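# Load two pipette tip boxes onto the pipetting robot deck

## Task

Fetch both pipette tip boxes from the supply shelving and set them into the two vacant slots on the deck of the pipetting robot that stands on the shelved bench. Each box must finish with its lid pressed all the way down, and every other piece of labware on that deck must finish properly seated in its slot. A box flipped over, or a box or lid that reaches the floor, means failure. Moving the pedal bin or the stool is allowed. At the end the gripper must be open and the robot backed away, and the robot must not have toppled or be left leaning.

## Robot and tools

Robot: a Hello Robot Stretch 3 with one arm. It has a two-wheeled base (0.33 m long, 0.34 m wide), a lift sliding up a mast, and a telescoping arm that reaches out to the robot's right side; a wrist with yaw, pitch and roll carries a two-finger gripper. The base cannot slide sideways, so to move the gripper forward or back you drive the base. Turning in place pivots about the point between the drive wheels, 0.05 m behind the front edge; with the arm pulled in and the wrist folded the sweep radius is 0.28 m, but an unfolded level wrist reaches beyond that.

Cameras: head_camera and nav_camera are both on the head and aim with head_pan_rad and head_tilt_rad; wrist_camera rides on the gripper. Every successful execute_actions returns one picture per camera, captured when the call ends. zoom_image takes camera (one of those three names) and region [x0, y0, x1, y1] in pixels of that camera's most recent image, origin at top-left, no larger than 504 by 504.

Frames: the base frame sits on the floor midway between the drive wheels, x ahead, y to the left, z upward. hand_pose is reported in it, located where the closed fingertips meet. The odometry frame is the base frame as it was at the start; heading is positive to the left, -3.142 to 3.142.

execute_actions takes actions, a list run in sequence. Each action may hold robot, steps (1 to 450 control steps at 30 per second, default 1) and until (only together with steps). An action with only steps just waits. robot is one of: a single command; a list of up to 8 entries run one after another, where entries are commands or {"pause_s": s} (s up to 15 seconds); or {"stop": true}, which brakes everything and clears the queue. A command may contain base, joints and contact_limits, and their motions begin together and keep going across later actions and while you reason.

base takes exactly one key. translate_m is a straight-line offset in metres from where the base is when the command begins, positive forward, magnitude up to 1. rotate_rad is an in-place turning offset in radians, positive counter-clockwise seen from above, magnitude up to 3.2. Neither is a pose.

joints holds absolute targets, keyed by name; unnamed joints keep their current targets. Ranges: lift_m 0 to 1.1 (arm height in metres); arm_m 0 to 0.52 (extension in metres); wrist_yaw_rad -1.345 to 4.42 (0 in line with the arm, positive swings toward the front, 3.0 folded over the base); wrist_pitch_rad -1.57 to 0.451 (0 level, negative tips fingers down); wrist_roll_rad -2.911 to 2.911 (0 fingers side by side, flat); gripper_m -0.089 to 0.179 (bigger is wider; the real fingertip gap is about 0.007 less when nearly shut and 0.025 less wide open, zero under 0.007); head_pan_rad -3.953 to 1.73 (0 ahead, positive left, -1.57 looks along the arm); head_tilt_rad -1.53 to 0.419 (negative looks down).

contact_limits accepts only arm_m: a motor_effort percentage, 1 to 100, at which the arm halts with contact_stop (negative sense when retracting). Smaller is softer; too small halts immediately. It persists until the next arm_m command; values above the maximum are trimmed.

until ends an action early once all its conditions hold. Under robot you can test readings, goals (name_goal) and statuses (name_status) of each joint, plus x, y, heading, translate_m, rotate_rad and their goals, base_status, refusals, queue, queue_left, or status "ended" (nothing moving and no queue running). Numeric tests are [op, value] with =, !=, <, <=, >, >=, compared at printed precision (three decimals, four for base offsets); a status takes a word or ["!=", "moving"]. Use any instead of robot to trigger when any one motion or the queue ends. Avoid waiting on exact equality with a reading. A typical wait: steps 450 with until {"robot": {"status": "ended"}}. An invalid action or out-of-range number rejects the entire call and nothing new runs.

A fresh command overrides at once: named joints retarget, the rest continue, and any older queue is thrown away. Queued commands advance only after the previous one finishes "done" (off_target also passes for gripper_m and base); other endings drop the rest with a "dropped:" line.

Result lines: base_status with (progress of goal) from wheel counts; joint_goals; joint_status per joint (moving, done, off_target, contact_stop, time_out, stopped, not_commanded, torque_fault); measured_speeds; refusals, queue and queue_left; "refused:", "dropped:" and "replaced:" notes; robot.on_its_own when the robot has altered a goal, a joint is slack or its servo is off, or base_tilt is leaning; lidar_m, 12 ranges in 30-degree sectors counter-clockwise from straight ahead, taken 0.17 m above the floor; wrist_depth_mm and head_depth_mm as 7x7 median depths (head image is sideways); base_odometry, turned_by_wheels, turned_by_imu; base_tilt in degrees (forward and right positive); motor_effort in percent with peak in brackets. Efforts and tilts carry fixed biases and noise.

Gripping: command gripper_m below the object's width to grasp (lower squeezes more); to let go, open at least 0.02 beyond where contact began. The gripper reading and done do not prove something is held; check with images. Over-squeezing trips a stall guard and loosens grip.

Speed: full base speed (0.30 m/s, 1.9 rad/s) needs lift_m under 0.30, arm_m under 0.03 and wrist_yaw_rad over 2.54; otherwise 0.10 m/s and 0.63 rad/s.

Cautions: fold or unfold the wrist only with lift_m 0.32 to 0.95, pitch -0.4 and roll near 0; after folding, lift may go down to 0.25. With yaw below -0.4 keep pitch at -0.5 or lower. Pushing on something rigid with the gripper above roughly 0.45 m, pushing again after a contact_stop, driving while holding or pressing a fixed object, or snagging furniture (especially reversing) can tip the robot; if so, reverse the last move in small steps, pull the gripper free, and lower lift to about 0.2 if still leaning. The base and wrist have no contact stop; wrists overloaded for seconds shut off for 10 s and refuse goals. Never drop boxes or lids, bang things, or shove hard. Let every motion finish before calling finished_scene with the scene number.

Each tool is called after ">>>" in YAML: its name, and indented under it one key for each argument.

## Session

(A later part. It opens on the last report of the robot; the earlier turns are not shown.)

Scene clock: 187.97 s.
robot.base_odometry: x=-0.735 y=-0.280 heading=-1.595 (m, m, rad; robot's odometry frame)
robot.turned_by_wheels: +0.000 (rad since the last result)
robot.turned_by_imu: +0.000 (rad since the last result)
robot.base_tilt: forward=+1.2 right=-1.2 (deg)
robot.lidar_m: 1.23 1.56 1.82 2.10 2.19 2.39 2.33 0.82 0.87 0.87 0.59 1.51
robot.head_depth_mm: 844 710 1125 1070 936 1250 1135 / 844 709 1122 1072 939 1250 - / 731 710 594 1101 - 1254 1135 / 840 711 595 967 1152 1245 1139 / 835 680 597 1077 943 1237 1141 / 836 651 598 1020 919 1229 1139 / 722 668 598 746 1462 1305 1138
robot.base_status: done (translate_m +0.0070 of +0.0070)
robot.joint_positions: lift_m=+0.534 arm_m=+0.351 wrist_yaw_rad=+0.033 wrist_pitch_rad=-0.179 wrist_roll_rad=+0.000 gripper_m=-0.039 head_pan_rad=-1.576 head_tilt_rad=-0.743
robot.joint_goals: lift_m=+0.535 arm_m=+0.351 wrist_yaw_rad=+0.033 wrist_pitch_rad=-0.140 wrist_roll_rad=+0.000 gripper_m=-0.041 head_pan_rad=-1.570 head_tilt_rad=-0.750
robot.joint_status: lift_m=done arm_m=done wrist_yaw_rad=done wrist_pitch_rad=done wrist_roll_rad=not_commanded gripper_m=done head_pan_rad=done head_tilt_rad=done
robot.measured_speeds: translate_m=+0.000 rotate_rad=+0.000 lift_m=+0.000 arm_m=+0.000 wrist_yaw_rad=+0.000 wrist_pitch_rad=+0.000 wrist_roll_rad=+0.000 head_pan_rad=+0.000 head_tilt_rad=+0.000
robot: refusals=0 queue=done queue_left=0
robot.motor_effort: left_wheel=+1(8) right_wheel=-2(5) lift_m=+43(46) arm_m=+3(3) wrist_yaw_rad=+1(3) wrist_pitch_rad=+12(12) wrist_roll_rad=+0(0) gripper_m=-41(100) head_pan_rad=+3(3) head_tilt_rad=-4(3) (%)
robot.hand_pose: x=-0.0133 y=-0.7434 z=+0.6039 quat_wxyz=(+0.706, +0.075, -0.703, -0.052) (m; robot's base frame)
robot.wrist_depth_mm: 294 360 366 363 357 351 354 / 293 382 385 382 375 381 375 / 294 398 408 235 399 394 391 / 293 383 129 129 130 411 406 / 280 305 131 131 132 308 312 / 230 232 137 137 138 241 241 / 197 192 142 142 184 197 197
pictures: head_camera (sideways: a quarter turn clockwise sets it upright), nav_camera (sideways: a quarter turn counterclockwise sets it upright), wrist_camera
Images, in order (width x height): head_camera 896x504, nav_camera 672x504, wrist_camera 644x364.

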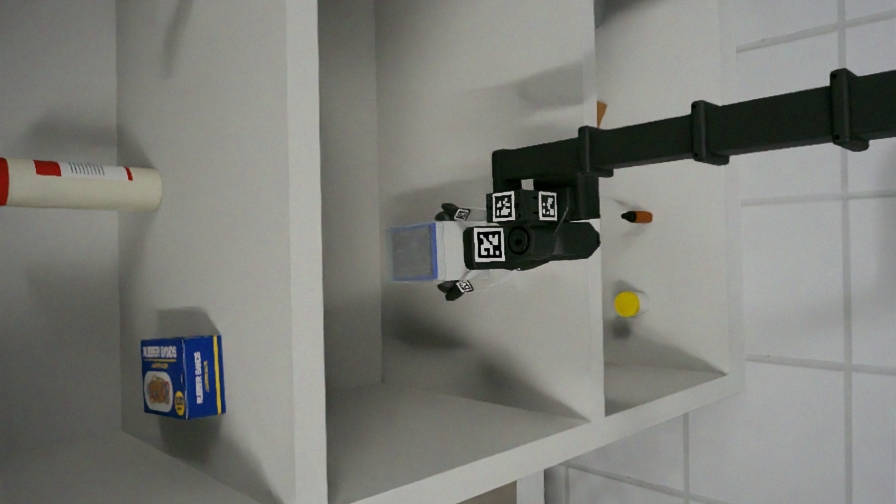

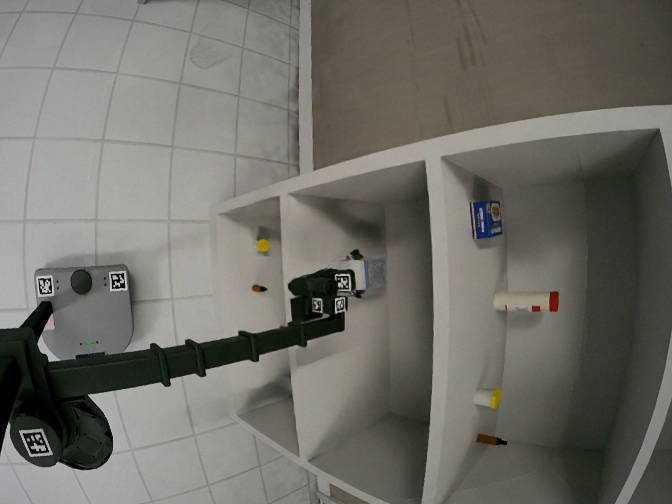

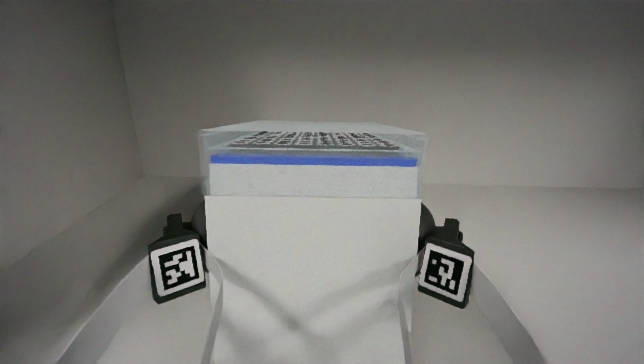

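The box sags in this grip, so I'll set it down near the shelf front and regrip it level.

>>> execute_actions:
  actions:
    - {"robot":[{"joints":{"arm_m":0.24,"gripper_m":-0.04}},{"joints":{"lift_m":0.5}},{"joints":{"gripper_m":0.15}},{"joints":{"arm_m":0.17}},{"joints":{"wrist_pitch_rad":0.08}},{"joints":{"lift_m":0.451}},{"joints":{"arm_m":0.232}}],"steps":450,"until":{"robot":{"status":"ended"}}}

Scene clock: 202.80 s.
robot.base_odometry: x=-0.735 y=-0.280 heading=-1.595 (m, m, rad; robot's odometry frame)
robot.turned_by_wheels: +0.000 (rad since the last result)
robot.turned_by_imu: +0.000 (rad since the last result)
robot.base_tilt: forward=+1.2 right=-1.2 (deg)
robot.lidar_m: 1.23 1.56 1.82 2.10 2.20 2.40 2.33 0.82 0.87 0.87 0.59 1.51
robot.head_depth_mm: 848 711 1123 1068 935 1249 1137 / 844 709 1123 1074 937 1251 1145 / 729 711 596 1075 915 - 1139 / 840 712 596 943 900 1235 1140 / 838 680 595 1076 939 1241 1139 / 835 650 598 1015 919 1229 1141 / 725 670 601 746 1460 1305 1142
robot.base_status: done (translate_m +0.0070 of +0.0070)
robot.joint_positions: lift_m=+0.452 arm_m=+0.232 wrist_yaw_rad=+0.033 wrist_pitch_rad=+0.058 wrist_roll_rad=+0.000 gripper_m=+0.150 head_pan_rad=-1.576 head_tilt_rad=-0.743
robot.joint_goals: lift_m=+0.451 arm_m=+0.232 wrist_yaw_rad=+0.033 wrist_pitch_rad=+0.080 wrist_roll_rad=+0.000 gripper_m=+0.150 head_pan_rad=-1.570 head_tilt_rad=-0.750
robot.joint_status: lift_m=done arm_m=done wrist_yaw_rad=done wrist_pitch_rad=done wrist_roll_rad=not_commanded gripper_m=done head_pan_rad=done head_tilt_rad=done
robot.measured_speeds: translate_m=+0.000 rotate_rad=+0.000 lift_m=+0.000 arm_m=+0.000 wrist_yaw_rad=+0.000 wrist_pitch_rad=+0.000 wrist_roll_rad=+0.000 head_pan_rad=+0.000 head_tilt_rad=+0.000
robot: refusals=0 queue=done queue_left=0
robot.motor_effort: left_wheel=+1(1) right_wheel=-2(2) lift_m=+17(43) arm_m=+4(3) wrist_yaw_rad=+0(0) wrist_pitch_rad=+7(13) wrist_roll_rad=+0(0) gripper_m=+0(100) head_pan_rad=+3(3) head_tilt_rad=-3(3) (%)
robot.hand_pose: x=-0.0129 y=-0.6337 z=+0.5811 quat_wxyz=(+0.707, -0.009, -0.707, +0.032) (m; robot's base frame)
robot.wrist_depth_mm: 291 411 494 498 493 478 480 / 297 412 509 498 498 498 493 / 296 414 514 515 509 502 505 / 294 419 135 135 496 526 520 / 287 359 138 137 139 387 351 / 227 200 141 141 194 - 226 / 151 161 145 144 149 166 167
pictures: head_camera (sideways: a quarter turn clockwise sets it upright), nav_camera (sideways: a quarter turn counterclockwise sets it upright), wrist_camera
Images, in order (width x height): head_camera 896x504, nav_camera 672x504, wrist_camera 644x364.

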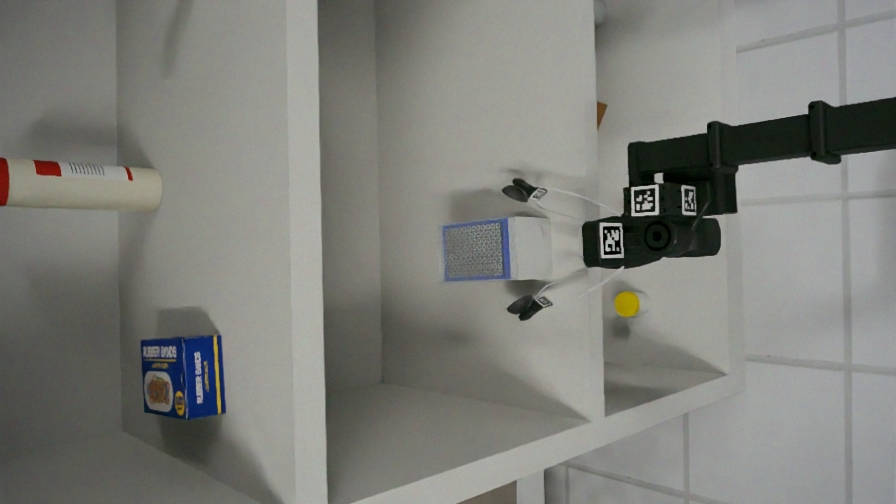

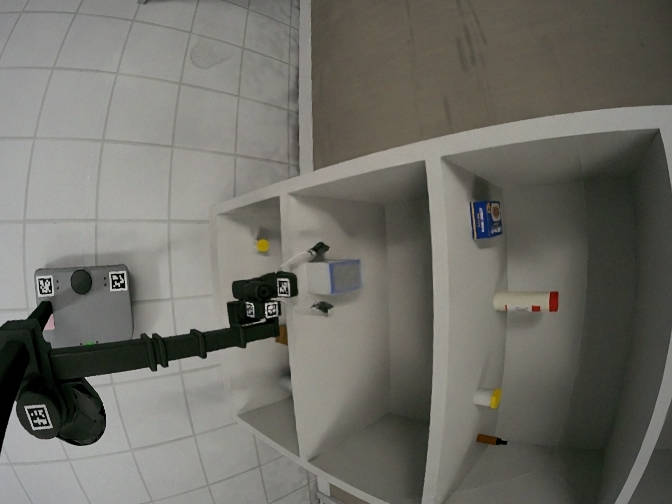

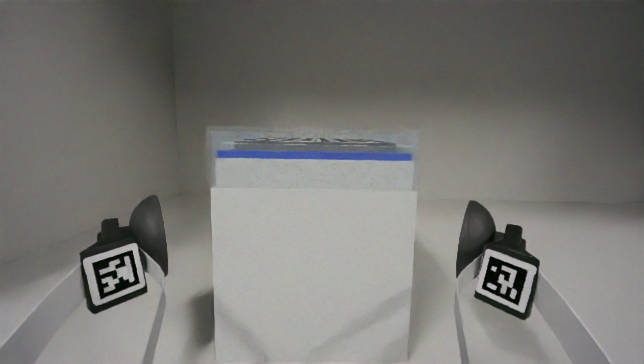

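>>> execute_actions:
  actions:
    - {"robot":[{"joints":{"arm_m":0.236}},{"joints":{"gripper_m":-0.04}},{"joints":{"lift_m":0.49,"gripper_m":-0.045}}],"steps":450,"until":{"robot":{"status":"ended"}}}

>>> execute_actions:
  actions:
    - {"robot":[{"joints":{"arm_m":0,"gripper_m":-0.04}},{"base":{"rotate_rad":0.507},"joints":{"gripper_m":-0.045,"wrist_yaw_rad":-0.015}},{"base":{"translate_m":0.37},"joints":{"lift_m":0.62,"gripper_m":-0.04,"head_tilt_rad":-0.6}},{"base":{"translate_m":0.375},"joints":{"lift_m":0.74,"gripper_m":-0.045}},{"base":{"rotate_rad":1.08},"joints":{"gripper_m":-0.04}},{"joints":{"arm_m":0.1,"gripper_m":-0.045}}],"steps":450,"until":{"robot":{"status":"ended"}}}
    - {"steps":450,"until":{"robot":{"status":"ended"}}}

Scene clock: 217.53 s.
robot.base_odometry: x=-0.735 y=-0.280 heading=-1.595 (m, m, rad; robot's odometry frame)
robot.turned_by_wheels: +0.000 (rad since the last result)
robot.turned_by_imu: +0.000 (rad since the last result)
robot.base_tilt: forward=+1.1 right=-1.2 (deg)
robot.lidar_m: 1.23 1.55 1.82 2.10 2.19 2.40 2.33 0.82 0.88 0.87 0.59 1.51
robot.head_depth_mm: 845 708 1120 1071 934 1248 1134 / 846 708 1122 1073 939 1252 1156 / 729 710 595 1071 914 1233 1134 / 838 711 594 896 917 1229 1135 / 838 680 596 1077 940 1235 1143 / 838 650 598 1022 916 1234 1140 / 723 668 598 747 1456 1303 1143
robot.base_status: done (translate_m +0.0070 of +0.0070)
robot.joint_positions: lift_m=+0.489 arm_m=+0.236 wrist_yaw_rad=+0.033 wrist_pitch_rad=+0.039 wrist_roll_rad=+0.000 gripper_m=-0.039 head_pan_rad=-1.576 head_tilt_rad=-0.743
robot.joint_goals: lift_m=+0.490 arm_m=+0.236 wrist_yaw_rad=+0.033 wrist_pitch_rad=+0.080 wrist_roll_rad=+0.000 gripper_m=-0.041 head_pan_rad=-1.570 head_tilt_rad=-0.750
robot.joint_status: lift_m=done arm_m=done wrist_yaw_rad=done wrist_pitch_rad=done wrist_roll_rad=not_commanded gripper_m=done head_pan_rad=done head_tilt_rad=done
robot.measured_speeds: translate_m=+0.000 rotate_rad=+0.000 lift_m=+0.000 arm_m=+0.000 wrist_yaw_rad=+0.000 wrist_pitch_rad=+0.000 wrist_roll_rad=+0.000 head_pan_rad=+0.000 head_tilt_rad=+0.000
robot: refusals=0 queue=done queue_left=0
robot.motor_effort: left_wheel=+1(1) right_wheel=-1(2) lift_m=+44(43) arm_m=+4(4) wrist_yaw_rad=+0(1) wrist_pitch_rad=+12(13) wrist_roll_rad=+0(0) gripper_m=-42(100) head_pan_rad=+3(3) head_tilt_rad=-4(4) (%)
robot.hand_pose: x=-0.0130 y=-0.6375 z=+0.6140 quat_wxyz=(+0.707, -0.002, -0.707, +0.025) (m; robot's base frame)
robot.wrist_depth_mm: 290 417 484 495 474 481 483 / 297 409 502 499 499 489 490 / 294 414 509 507 499 508 501 / 294 417 131 132 133 521 512 / 295 376 132 132 133 437 445 / 269 277 135 135 135 289 293 / 219 210 136 137 196 216 219
pictures: head_camera (sideways: a quarter turn clockwise sets it upright), nav_camera (sideways: a quarter turn counterclockwise sets it upright), wrist_camera
Images, in order (width x height): head_camera 896x504, nav_camera 672x504, wrist_camera 644x364.

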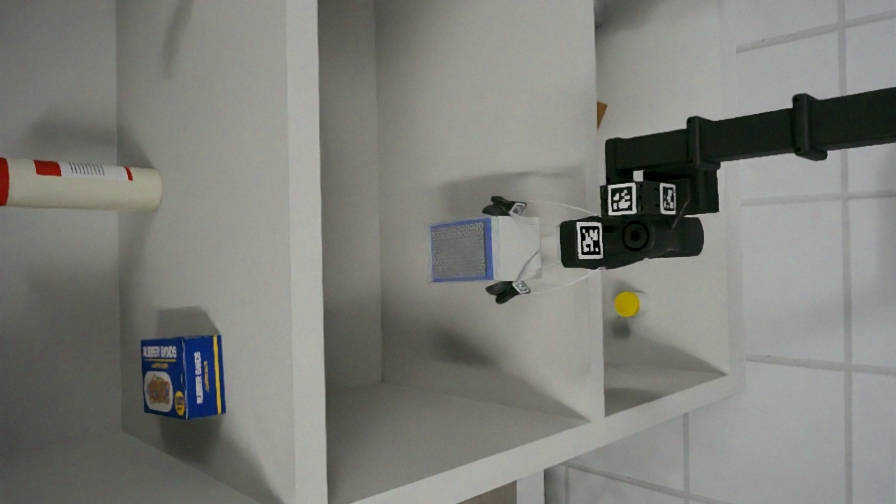

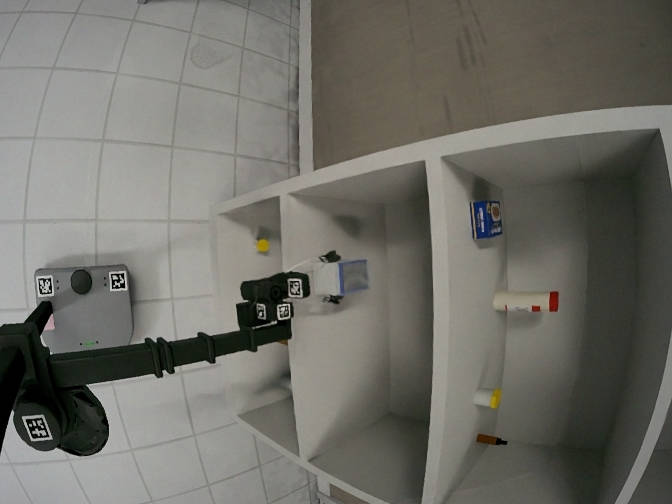

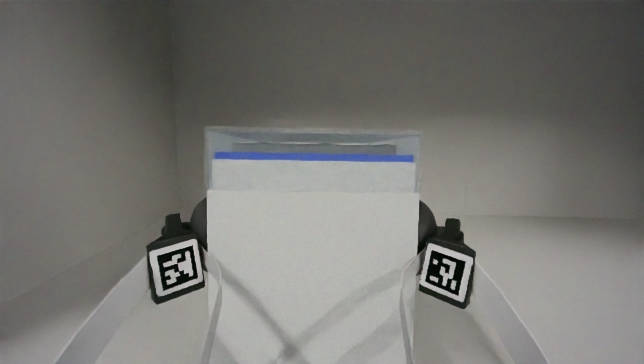

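Scene clock: 236.73 s.
robot.base_odometry: x=-0.389 y=-0.940 heading=-0.008 (m, m, rad; robot's odometry frame)
robot.turned_by_wheels: +1.587 (rad since the last result)
robot.turned_by_imu: +1.571 (rad since the last result)
robot.base_tilt: forward=+1.2 right=-1.2 (deg)
robot.lidar_m: 1.89 1.82 2.54 2.97 1.60 0.99 1.42 1.49 0.71 0.82 0.87 1.13
robot.head_depth_mm: 1115 1240 1210 886 769 1435 - / 723 1221 1144 868 753 1477 - / 723 1224 1151 864 748 - - / 725 1223 1159 811 606 1373 1175 / 724 1225 1161 773 757 1409 1199 / 725 1228 1161 802 758 1409 1206 / 724 1221 1165 838 760 1382 1201
robot.base_status: done (rotate_rad +1.0799 of +1.0800)
robot.joint_positions: lift_m=+0.739 arm_m=+0.100 wrist_yaw_rad=-0.015 wrist_pitch_rad=+0.038 wrist_roll_rad=+0.000 gripper_m=-0.036 head_pan_rad=-1.576 head_tilt_rad=-0.606
robot.joint_goals: lift_m=+0.740 arm_m=+0.100 wrist_yaw_rad=-0.015 wrist_pitch_rad=+0.080 wrist_roll_rad=+0.000 gripper_m=-0.038 head_pan_rad=-1.570 head_tilt_rad=-0.600
robot.joint_status: lift_m=done arm_m=done wrist_yaw_rad=done wrist_pitch_rad=done wrist_roll_rad=not_commanded gripper_m=done head_pan_rad=done head_tilt_rad=done
robot.measured_speeds: translate_m=+0.000 rotate_rad=+0.000 lift_m=+0.000 arm_m=+0.000 wrist_yaw_rad=+0.000 wrist_pitch_rad=+0.000 wrist_roll_rad=+0.000 head_pan_rad=+0.000 head_tilt_rad=+0.000
robot: refusals=0 queue=done queue_left=0
robot.on_its_own: gripper_m is held at -0.038, not at your -0.045, by its stall guard, which is still easing
robot.motor_effort: left_wheel=-3(10) right_wheel=+1(6) lift_m=+43(47) arm_m=+4(4) wrist_yaw_rad=+0(3) wrist_pitch_rad=+13(13) wrist_roll_rad=+0(0) gripper_m=-40(100) head_pan_rad=+3(3) head_tilt_rad=+3(15) (%)
robot.hand_pose: x=-0.0252 y=-0.5015 z=+0.8637 quat_wxyz=(+0.707, -0.018, -0.707, +0.008) (m; robot's base frame)
robot.wrist_depth_mm: 906 915 904 916 867 802 945 / 948 940 953 986 936 935 996 / 968 964 971 918 950 944 941 / 874 751 132 132 133 - - / 319 341 132 132 133 504 513 / 292 299 135 134 136 338 337 / 255 247 136 137 228 252 254
pictures: head_camera (sideways: a quarter turn clockwise sets it upright), nav_camera (sideways: a quarter turn counterclockwise sets it upright), wrist_camera
Images, in order (width x height): head_camera 896x504, nav_camera 672x504, wrist_camera 644x364.

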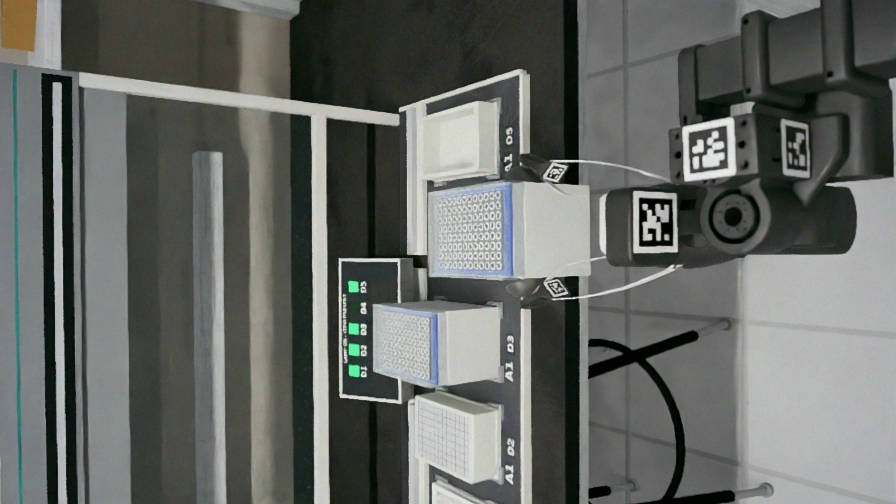

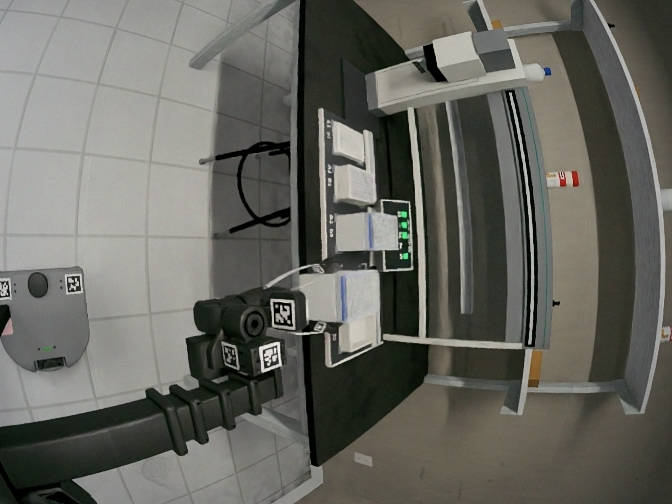

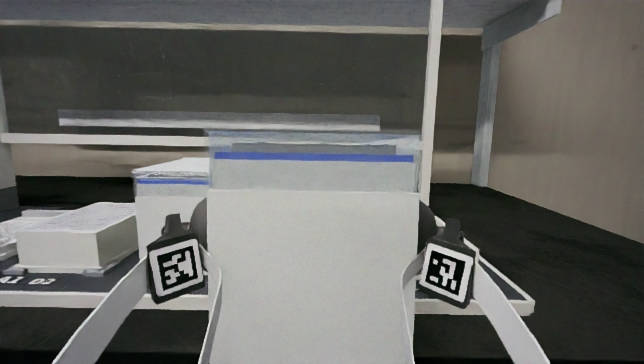

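Well aligned, about 3 mm closer to the bench than last time.

>>> execute_actions:
  actions:
    - {"robot":[{"joints":{"lift_m":0.722,"gripper_m":-0.04}},{"joints":{"arm_m":0.279,"gripper_m":-0.045}},{"joints":{"lift_m":0.703,"gripper_m":-0.04}}],"steps":450,"until":{"robot":{"status":"ended"}}}

>>> zoom_image:
  camera: "head_camera"
  region: [380,160,560,320]

Scene clock: 244.87 s.
robot.base_odometry: x=-0.389 y=-0.940 heading=-0.008 (m, m, rad; robot's odometry frame)
robot.turned_by_wheels: +0.000 (rad since the last result)
robot.turned_by_imu: +0.000 (rad since the last result)
robot.base_tilt: forward=+1.2 right=-1.2 (deg)
robot.lidar_m: 1.89 1.81 2.54 2.97 1.60 0.99 1.42 1.49 0.71 0.82 0.87 1.13
robot.head_depth_mm: 1116 1248 1205 886 771 1435 1175 / 723 1224 1150 866 747 - 1173 / 723 1223 1155 831 - 1410 1193 / 723 1220 1152 757 1559 1412 1196 / 725 1224 1158 774 759 1410 1199 / 723 1225 1160 804 759 1410 1203 / 722 1224 1166 836 763 1378 1198
robot.base_status: done (rotate_rad +1.0799 of +1.0800)
robot.joint_positions: lift_m=+0.704 arm_m=+0.279 wrist_yaw_rad=-0.015 wrist_pitch_rad=+0.041 wrist_roll_rad=+0.000 gripper_m=-0.035 head_pan_rad=-1.576 head_tilt_rad=-0.606
robot.joint_goals: lift_m=+0.703 arm_m=+0.279 wrist_yaw_rad=-0.015 wrist_pitch_rad=+0.080 wrist_roll_rad=+0.000 gripper_m=-0.036 head_pan_rad=-1.570 head_tilt_rad=-0.600
robot.joint_status: lift_m=done arm_m=done wrist_yaw_rad=done wrist_pitch_rad=done wrist_roll_rad=not_commanded gripper_m=done head_pan_rad=done head_tilt_rad=done
robot.measured_speeds: translate_m=+0.000 rotate_rad=+0.000 lift_m=+0.000 arm_m=+0.000 wrist_yaw_rad=+0.000 wrist_pitch_rad=+0.000 wrist_roll_rad=+0.000 head_pan_rad=+0.000 head_tilt_rad=+0.000
robot: refusals=0 queue=done queue_left=0
robot.motor_effort: left_wheel=-4(4) right_wheel=+1(2) lift_m=+18(45) arm_m=+4(3) wrist_yaw_rad=+0(0) wrist_pitch_rad=+12(13) wrist_roll_rad=+0(0) gripper_m=-23(100) head_pan_rad=+3(3) head_tilt_rad=+4(3) (%)
robot.hand_pose: x=-0.0252 y=-0.6806 z=+0.8287 quat_wxyz=(+0.707, -0.020, -0.706, +0.009) (m; robot's base frame)
robot.wrist_depth_mm: 759 758 762 779 759 753 743 / 785 777 778 795 797 766 794 / 360 727 725 709 774 739 833 / 129 156 131 131 133 748 820 / 130 143 131 133 133 256 401 / 134 139 134 134 136 225 201 / 137 156 137 137 159 146 138
pictures: head_camera (sideways: a quarter turn clockwise sets it upright), nav_camera (sideways: a quarter turn counterclockwise sets it upright), wrist_camera
Images, in order (width x height): head_camera 896x504, nav_camera 672x504, wrist_camera 644x364.

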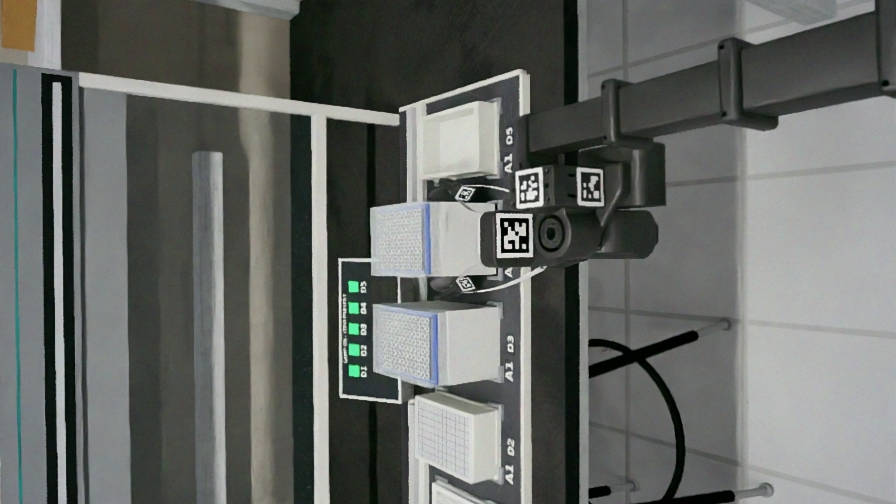

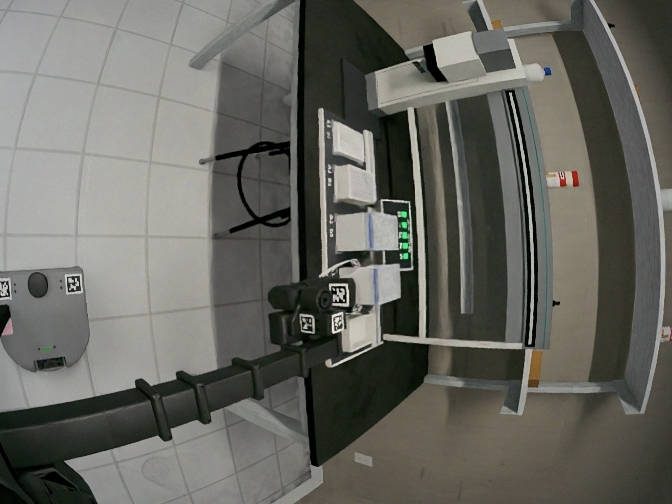

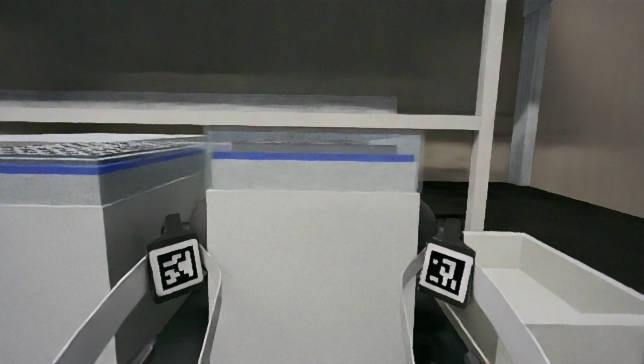

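Region (380, 160, 560, 320) of head_camera's 896x504 image, scaled by 2.800, with more detail than that image has.

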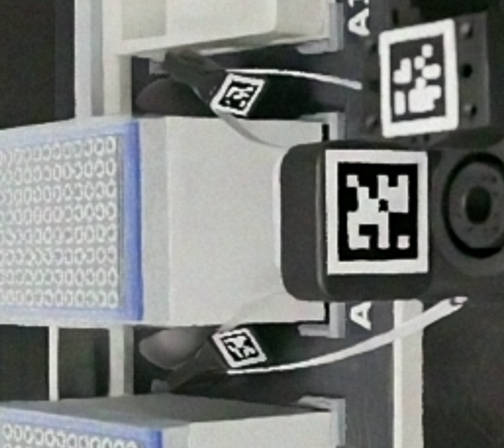

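>>> execute_actions:
  actions:
    - {"robot":[{"base":{"translate_m":0.0012}},{"joints":{"lift_m":0.69,"gripper_m":-0.045}},{"joints":{"gripper_m":0.116}},{"joints":{"gripper_m":0.111}},{"joints":{"arm_m":0.13}}],"steps":450,"until":{"robot":{"status":"ended"}}}

>>> zoom_image:
  camera: "head_camera"
  region: [340,90,560,400]

>>> zoom_image:
  camera: "wrist_camera"
  region: [100,90,540,280]

Scene clock: 256.77 s.
robot.base_odometry: x=-0.388 y=-0.940 heading=-0.008 (m, m, rad; robot's odometry frame)
robot.turned_by_wheels: +0.000 (rad since the last result)
robot.turned_by_imu: +0.000 (rad since the last result)
robot.base_tilt: forward=+1.2 right=-1.1 (deg)
robot.lidar_m: 1.88 1.81 2.53 2.97 1.60 0.99 1.42 1.49 0.72 0.82 0.87 1.13
robot.head_depth_mm: 1113 1241 1205 889 769 1410 1194 / 721 1217 1153 868 755 1489 - / 725 1222 1156 835 758 - 1139 / 724 1222 1159 774 757 1382 1173 / 722 1222 1159 773 984 1382 1202 / 724 1225 1167 803 760 1417 1207 / 725 1225 1168 840 762 1392 1202
robot.base_status: done (translate_m +0.0012 of +0.0012)
robot.joint_positions: lift_m=+0.691 arm_m=+0.130 wrist_yaw_rad=-0.016 wrist_pitch_rad=+0.063 wrist_roll_rad=+0.000 gripper_m=+0.111 head_pan_rad=-1.576 head_tilt_rad=-0.606
robot.joint_goals: lift_m=+0.690 arm_m=+0.130 wrist_yaw_rad=-0.015 wrist_pitch_rad=+0.080 wrist_roll_rad=+0.000 gripper_m=+0.111 head_pan_rad=-1.570 head_tilt_rad=-0.600
robot.joint_status: lift_m=done arm_m=done wrist_yaw_rad=done wrist_pitch_rad=done wrist_roll_rad=not_commanded gripper_m=done head_pan_rad=done head_tilt_rad=done
robot.measured_speeds: translate_m=+0.000 rotate_rad=+0.000 lift_m=+0.000 arm_m=+0.000 wrist_yaw_rad=+0.000 wrist_pitch_rad=+0.000 wrist_roll_rad=+0.000 head_pan_rad=+0.000 head_tilt_rad=+0.000
robot: refusals=0 queue=done queue_left=0
robot.motor_effort: left_wheel=-4(9) right_wheel=+1(6) lift_m=+17(18) arm_m=-3(4) wrist_yaw_rad=+1(3) wrist_pitch_rad=+5(12) wrist_roll_rad=+0(0) gripper_m=-1(100) head_pan_rad=+3(3) head_tilt_rad=+2(3) (%)
robot.hand_pose: x=-0.0255 y=-0.5326 z=+0.8213 quat_wxyz=(+0.707, -0.027, -0.706, +0.016) (m; robot's base frame)
robot.wrist_depth_mm: 884 885 908 918 889 858 920 / 951 918 906 935 945 910 924 / 924 873 503 506 957 946 973 / 718 277 283 275 828 840 946 / 284 284 282 280 302 354 396 / 239 220 242 243 244 242 255 / 193 193 193 193 194 194 193
pictures: head_camera (sideways: a quarter turn clockwise sets it upright), nav_camera (sideways: a quarter turn counterclockwise sets it upright), wrist_camera
Images, in order (width x height): head_camera 896x504, nav_camera 672x504, wrist_camera 644x364.

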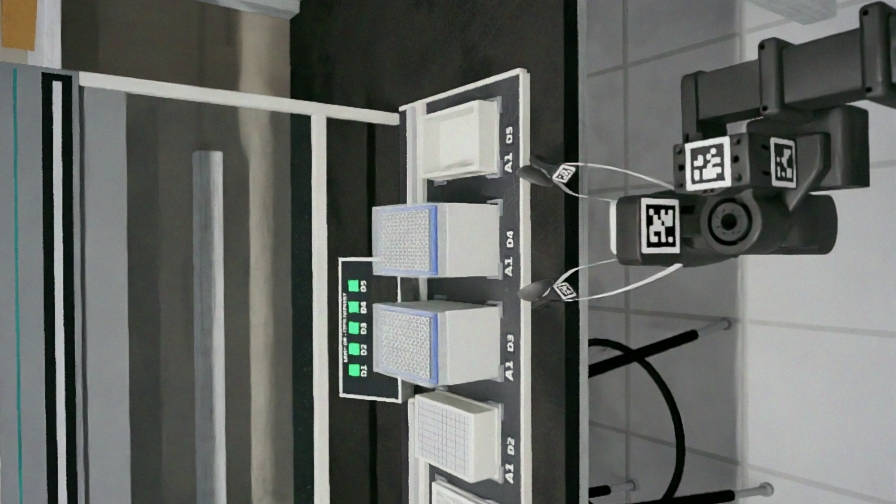

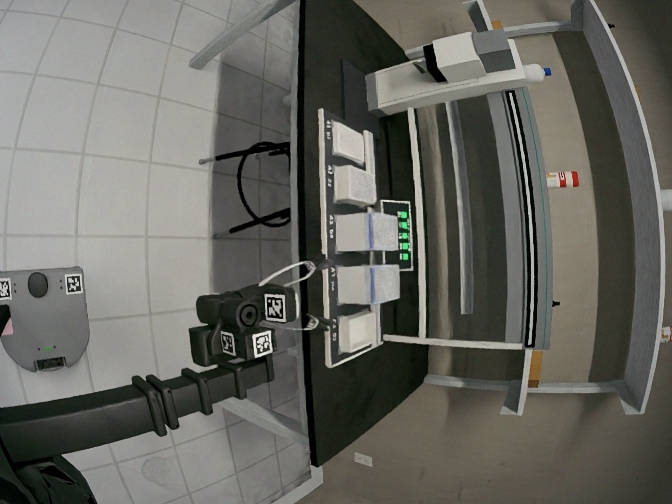

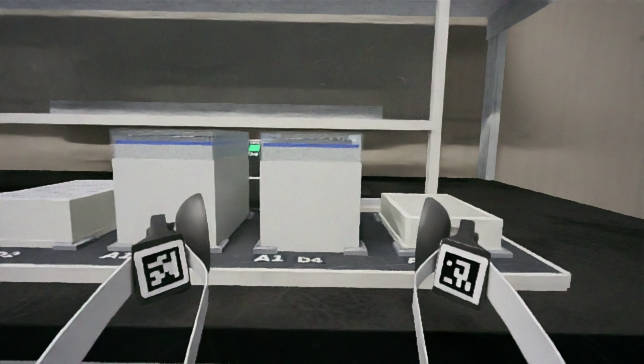

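Region (340, 90, 560, 400) of head_camera's 896x504 image, scaled by 1.626, with more detail than that image has; it fills the left 358 columns of this view, and the rest is white.

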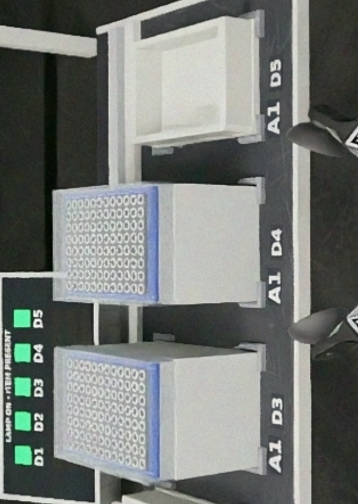

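Region (100, 90, 540, 280) of wrist_camera's 644x364 image, scaled by 1.145; it fills the top 218 rows of this view, and the rest is white.

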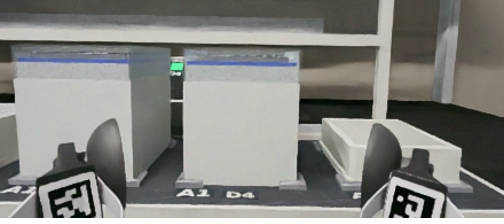

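>>> execute_actions:
  actions:
    - {"robot":{"base":{"translate_m":0.2},"joints":{"arm_m":0}},"steps":450,"until":{"robot":{"status":"ended"}}}

>>> zoom_image:
  camera: "head_camera"
  region: [340,10,560,430]

Scene clock: 263.83 s.
robot.base_odometry: x=-0.188 y=-0.942 heading=-0.008 (m, m, rad; robot's odometry frame)
robot.turned_by_wheels: +0.000 (rad since the last result)
robot.turned_by_imu: -0.001 (rad since the last result)
robot.base_tilt: forward=+1.2 right=-1.2 (deg)
robot.lidar_m: 1.87 1.63 2.24 2.96 1.68 1.18 1.60 0.85 1.27 0.81 0.78 0.97
robot.head_depth_mm: 730 1228 1150 781 795 1403 1195 / 728 1209 1148 782 794 1403 1199 / 728 1214 934 766 794 1392 1194 / 728 1229 1104 838 796 1372 1195 / 731 1225 1162 840 798 1409 1201 / 730 1234 1166 860 799 1373 1201 / 732 1207 924 876 798 1420 1202
robot.base_status: done (translate_m +0.2000 of +0.2000)
robot.joint_positions: lift_m=+0.691 arm_m=+0.000 wrist_yaw_rad=-0.016 wrist_pitch_rad=+0.063 wrist_roll_rad=+0.000 gripper_m=+0.111 head_pan_rad=-1.576 head_tilt_rad=-0.606
robot.joint_goals: lift_m=+0.690 arm_m=+0.000 wrist_yaw_rad=-0.015 wrist_pitch_rad=+0.080 wrist_roll_rad=+0.000 gripper_m=+0.111 head_pan_rad=-1.570 head_tilt_rad=-0.600
robot.joint_status: lift_m=done arm_m=done wrist_yaw_rad=done wrist_pitch_rad=done wrist_roll_rad=not_commanded gripper_m=done head_pan_rad=done head_tilt_rad=done
robot.measured_speeds: translate_m=+0.000 rotate_rad=+0.000 lift_m=+0.000 arm_m=+0.000 wrist_yaw_rad=+0.000 wrist_pitch_rad=+0.000 wrist_roll_rad=+0.000 head_pan_rad=+0.000 head_tilt_rad=+0.000
robot: refusals=0 queue=done queue_left=0
robot.motor_effort: left_wheel=-3(6) right_wheel=+1(5) lift_m=+16(17) arm_m=-5(4) wrist_yaw_rad=+1(1) wrist_pitch_rad=+5(5) wrist_roll_rad=+0(0) gripper_m=-1(1) head_pan_rad=+3(2) head_tilt_rad=+2(3) (%)
robot.hand_pose: x=-0.0254 y=-0.4026 z=+0.8213 quat_wxyz=(+0.707, -0.027, -0.706, +0.016) (m; robot's base frame)
robot.wrist_depth_mm: 487 584 982 989 971 901 - / 991 582 - - - - - / - 595 - - 636 - - / 602 600 600 455 414 454 - / 362 372 373 380 380 377 380 / 371 487 375 372 368 349 372 / - - 590 - - - -
pictures: head_camera (sideways: a quarter turn clockwise sets it upright), nav_camera (sideways: a quarter turn counterclockwise sets it upright), wrist_camera
Images, in order (width x height): head_camera 896x504, nav_camera 672x504, wrist_camera 644x364.

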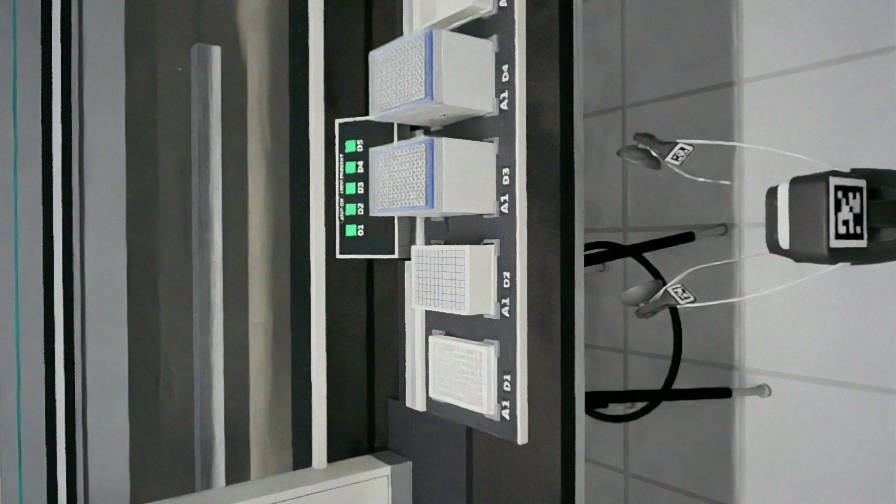

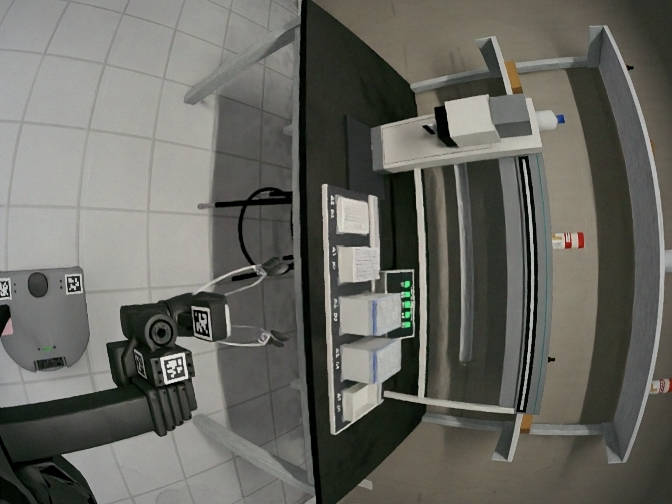

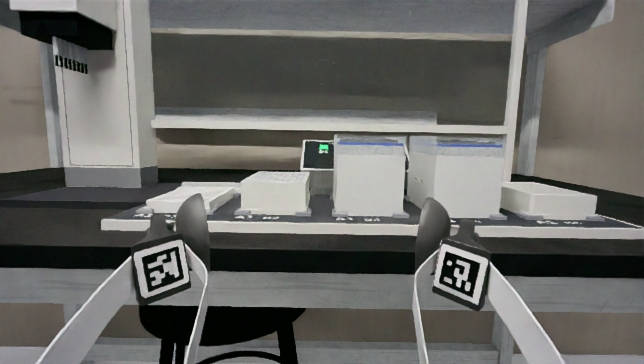

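Region (340, 10, 560, 430) of head_camera's 896x504 image, scaled by 1.200, with more detail than that image has; it fills the left 264 columns of this view, and the rest is white.

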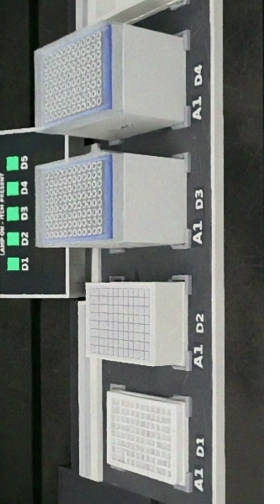

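>>> finished_scene:
  scene: 2

The scene is finished: the task was done.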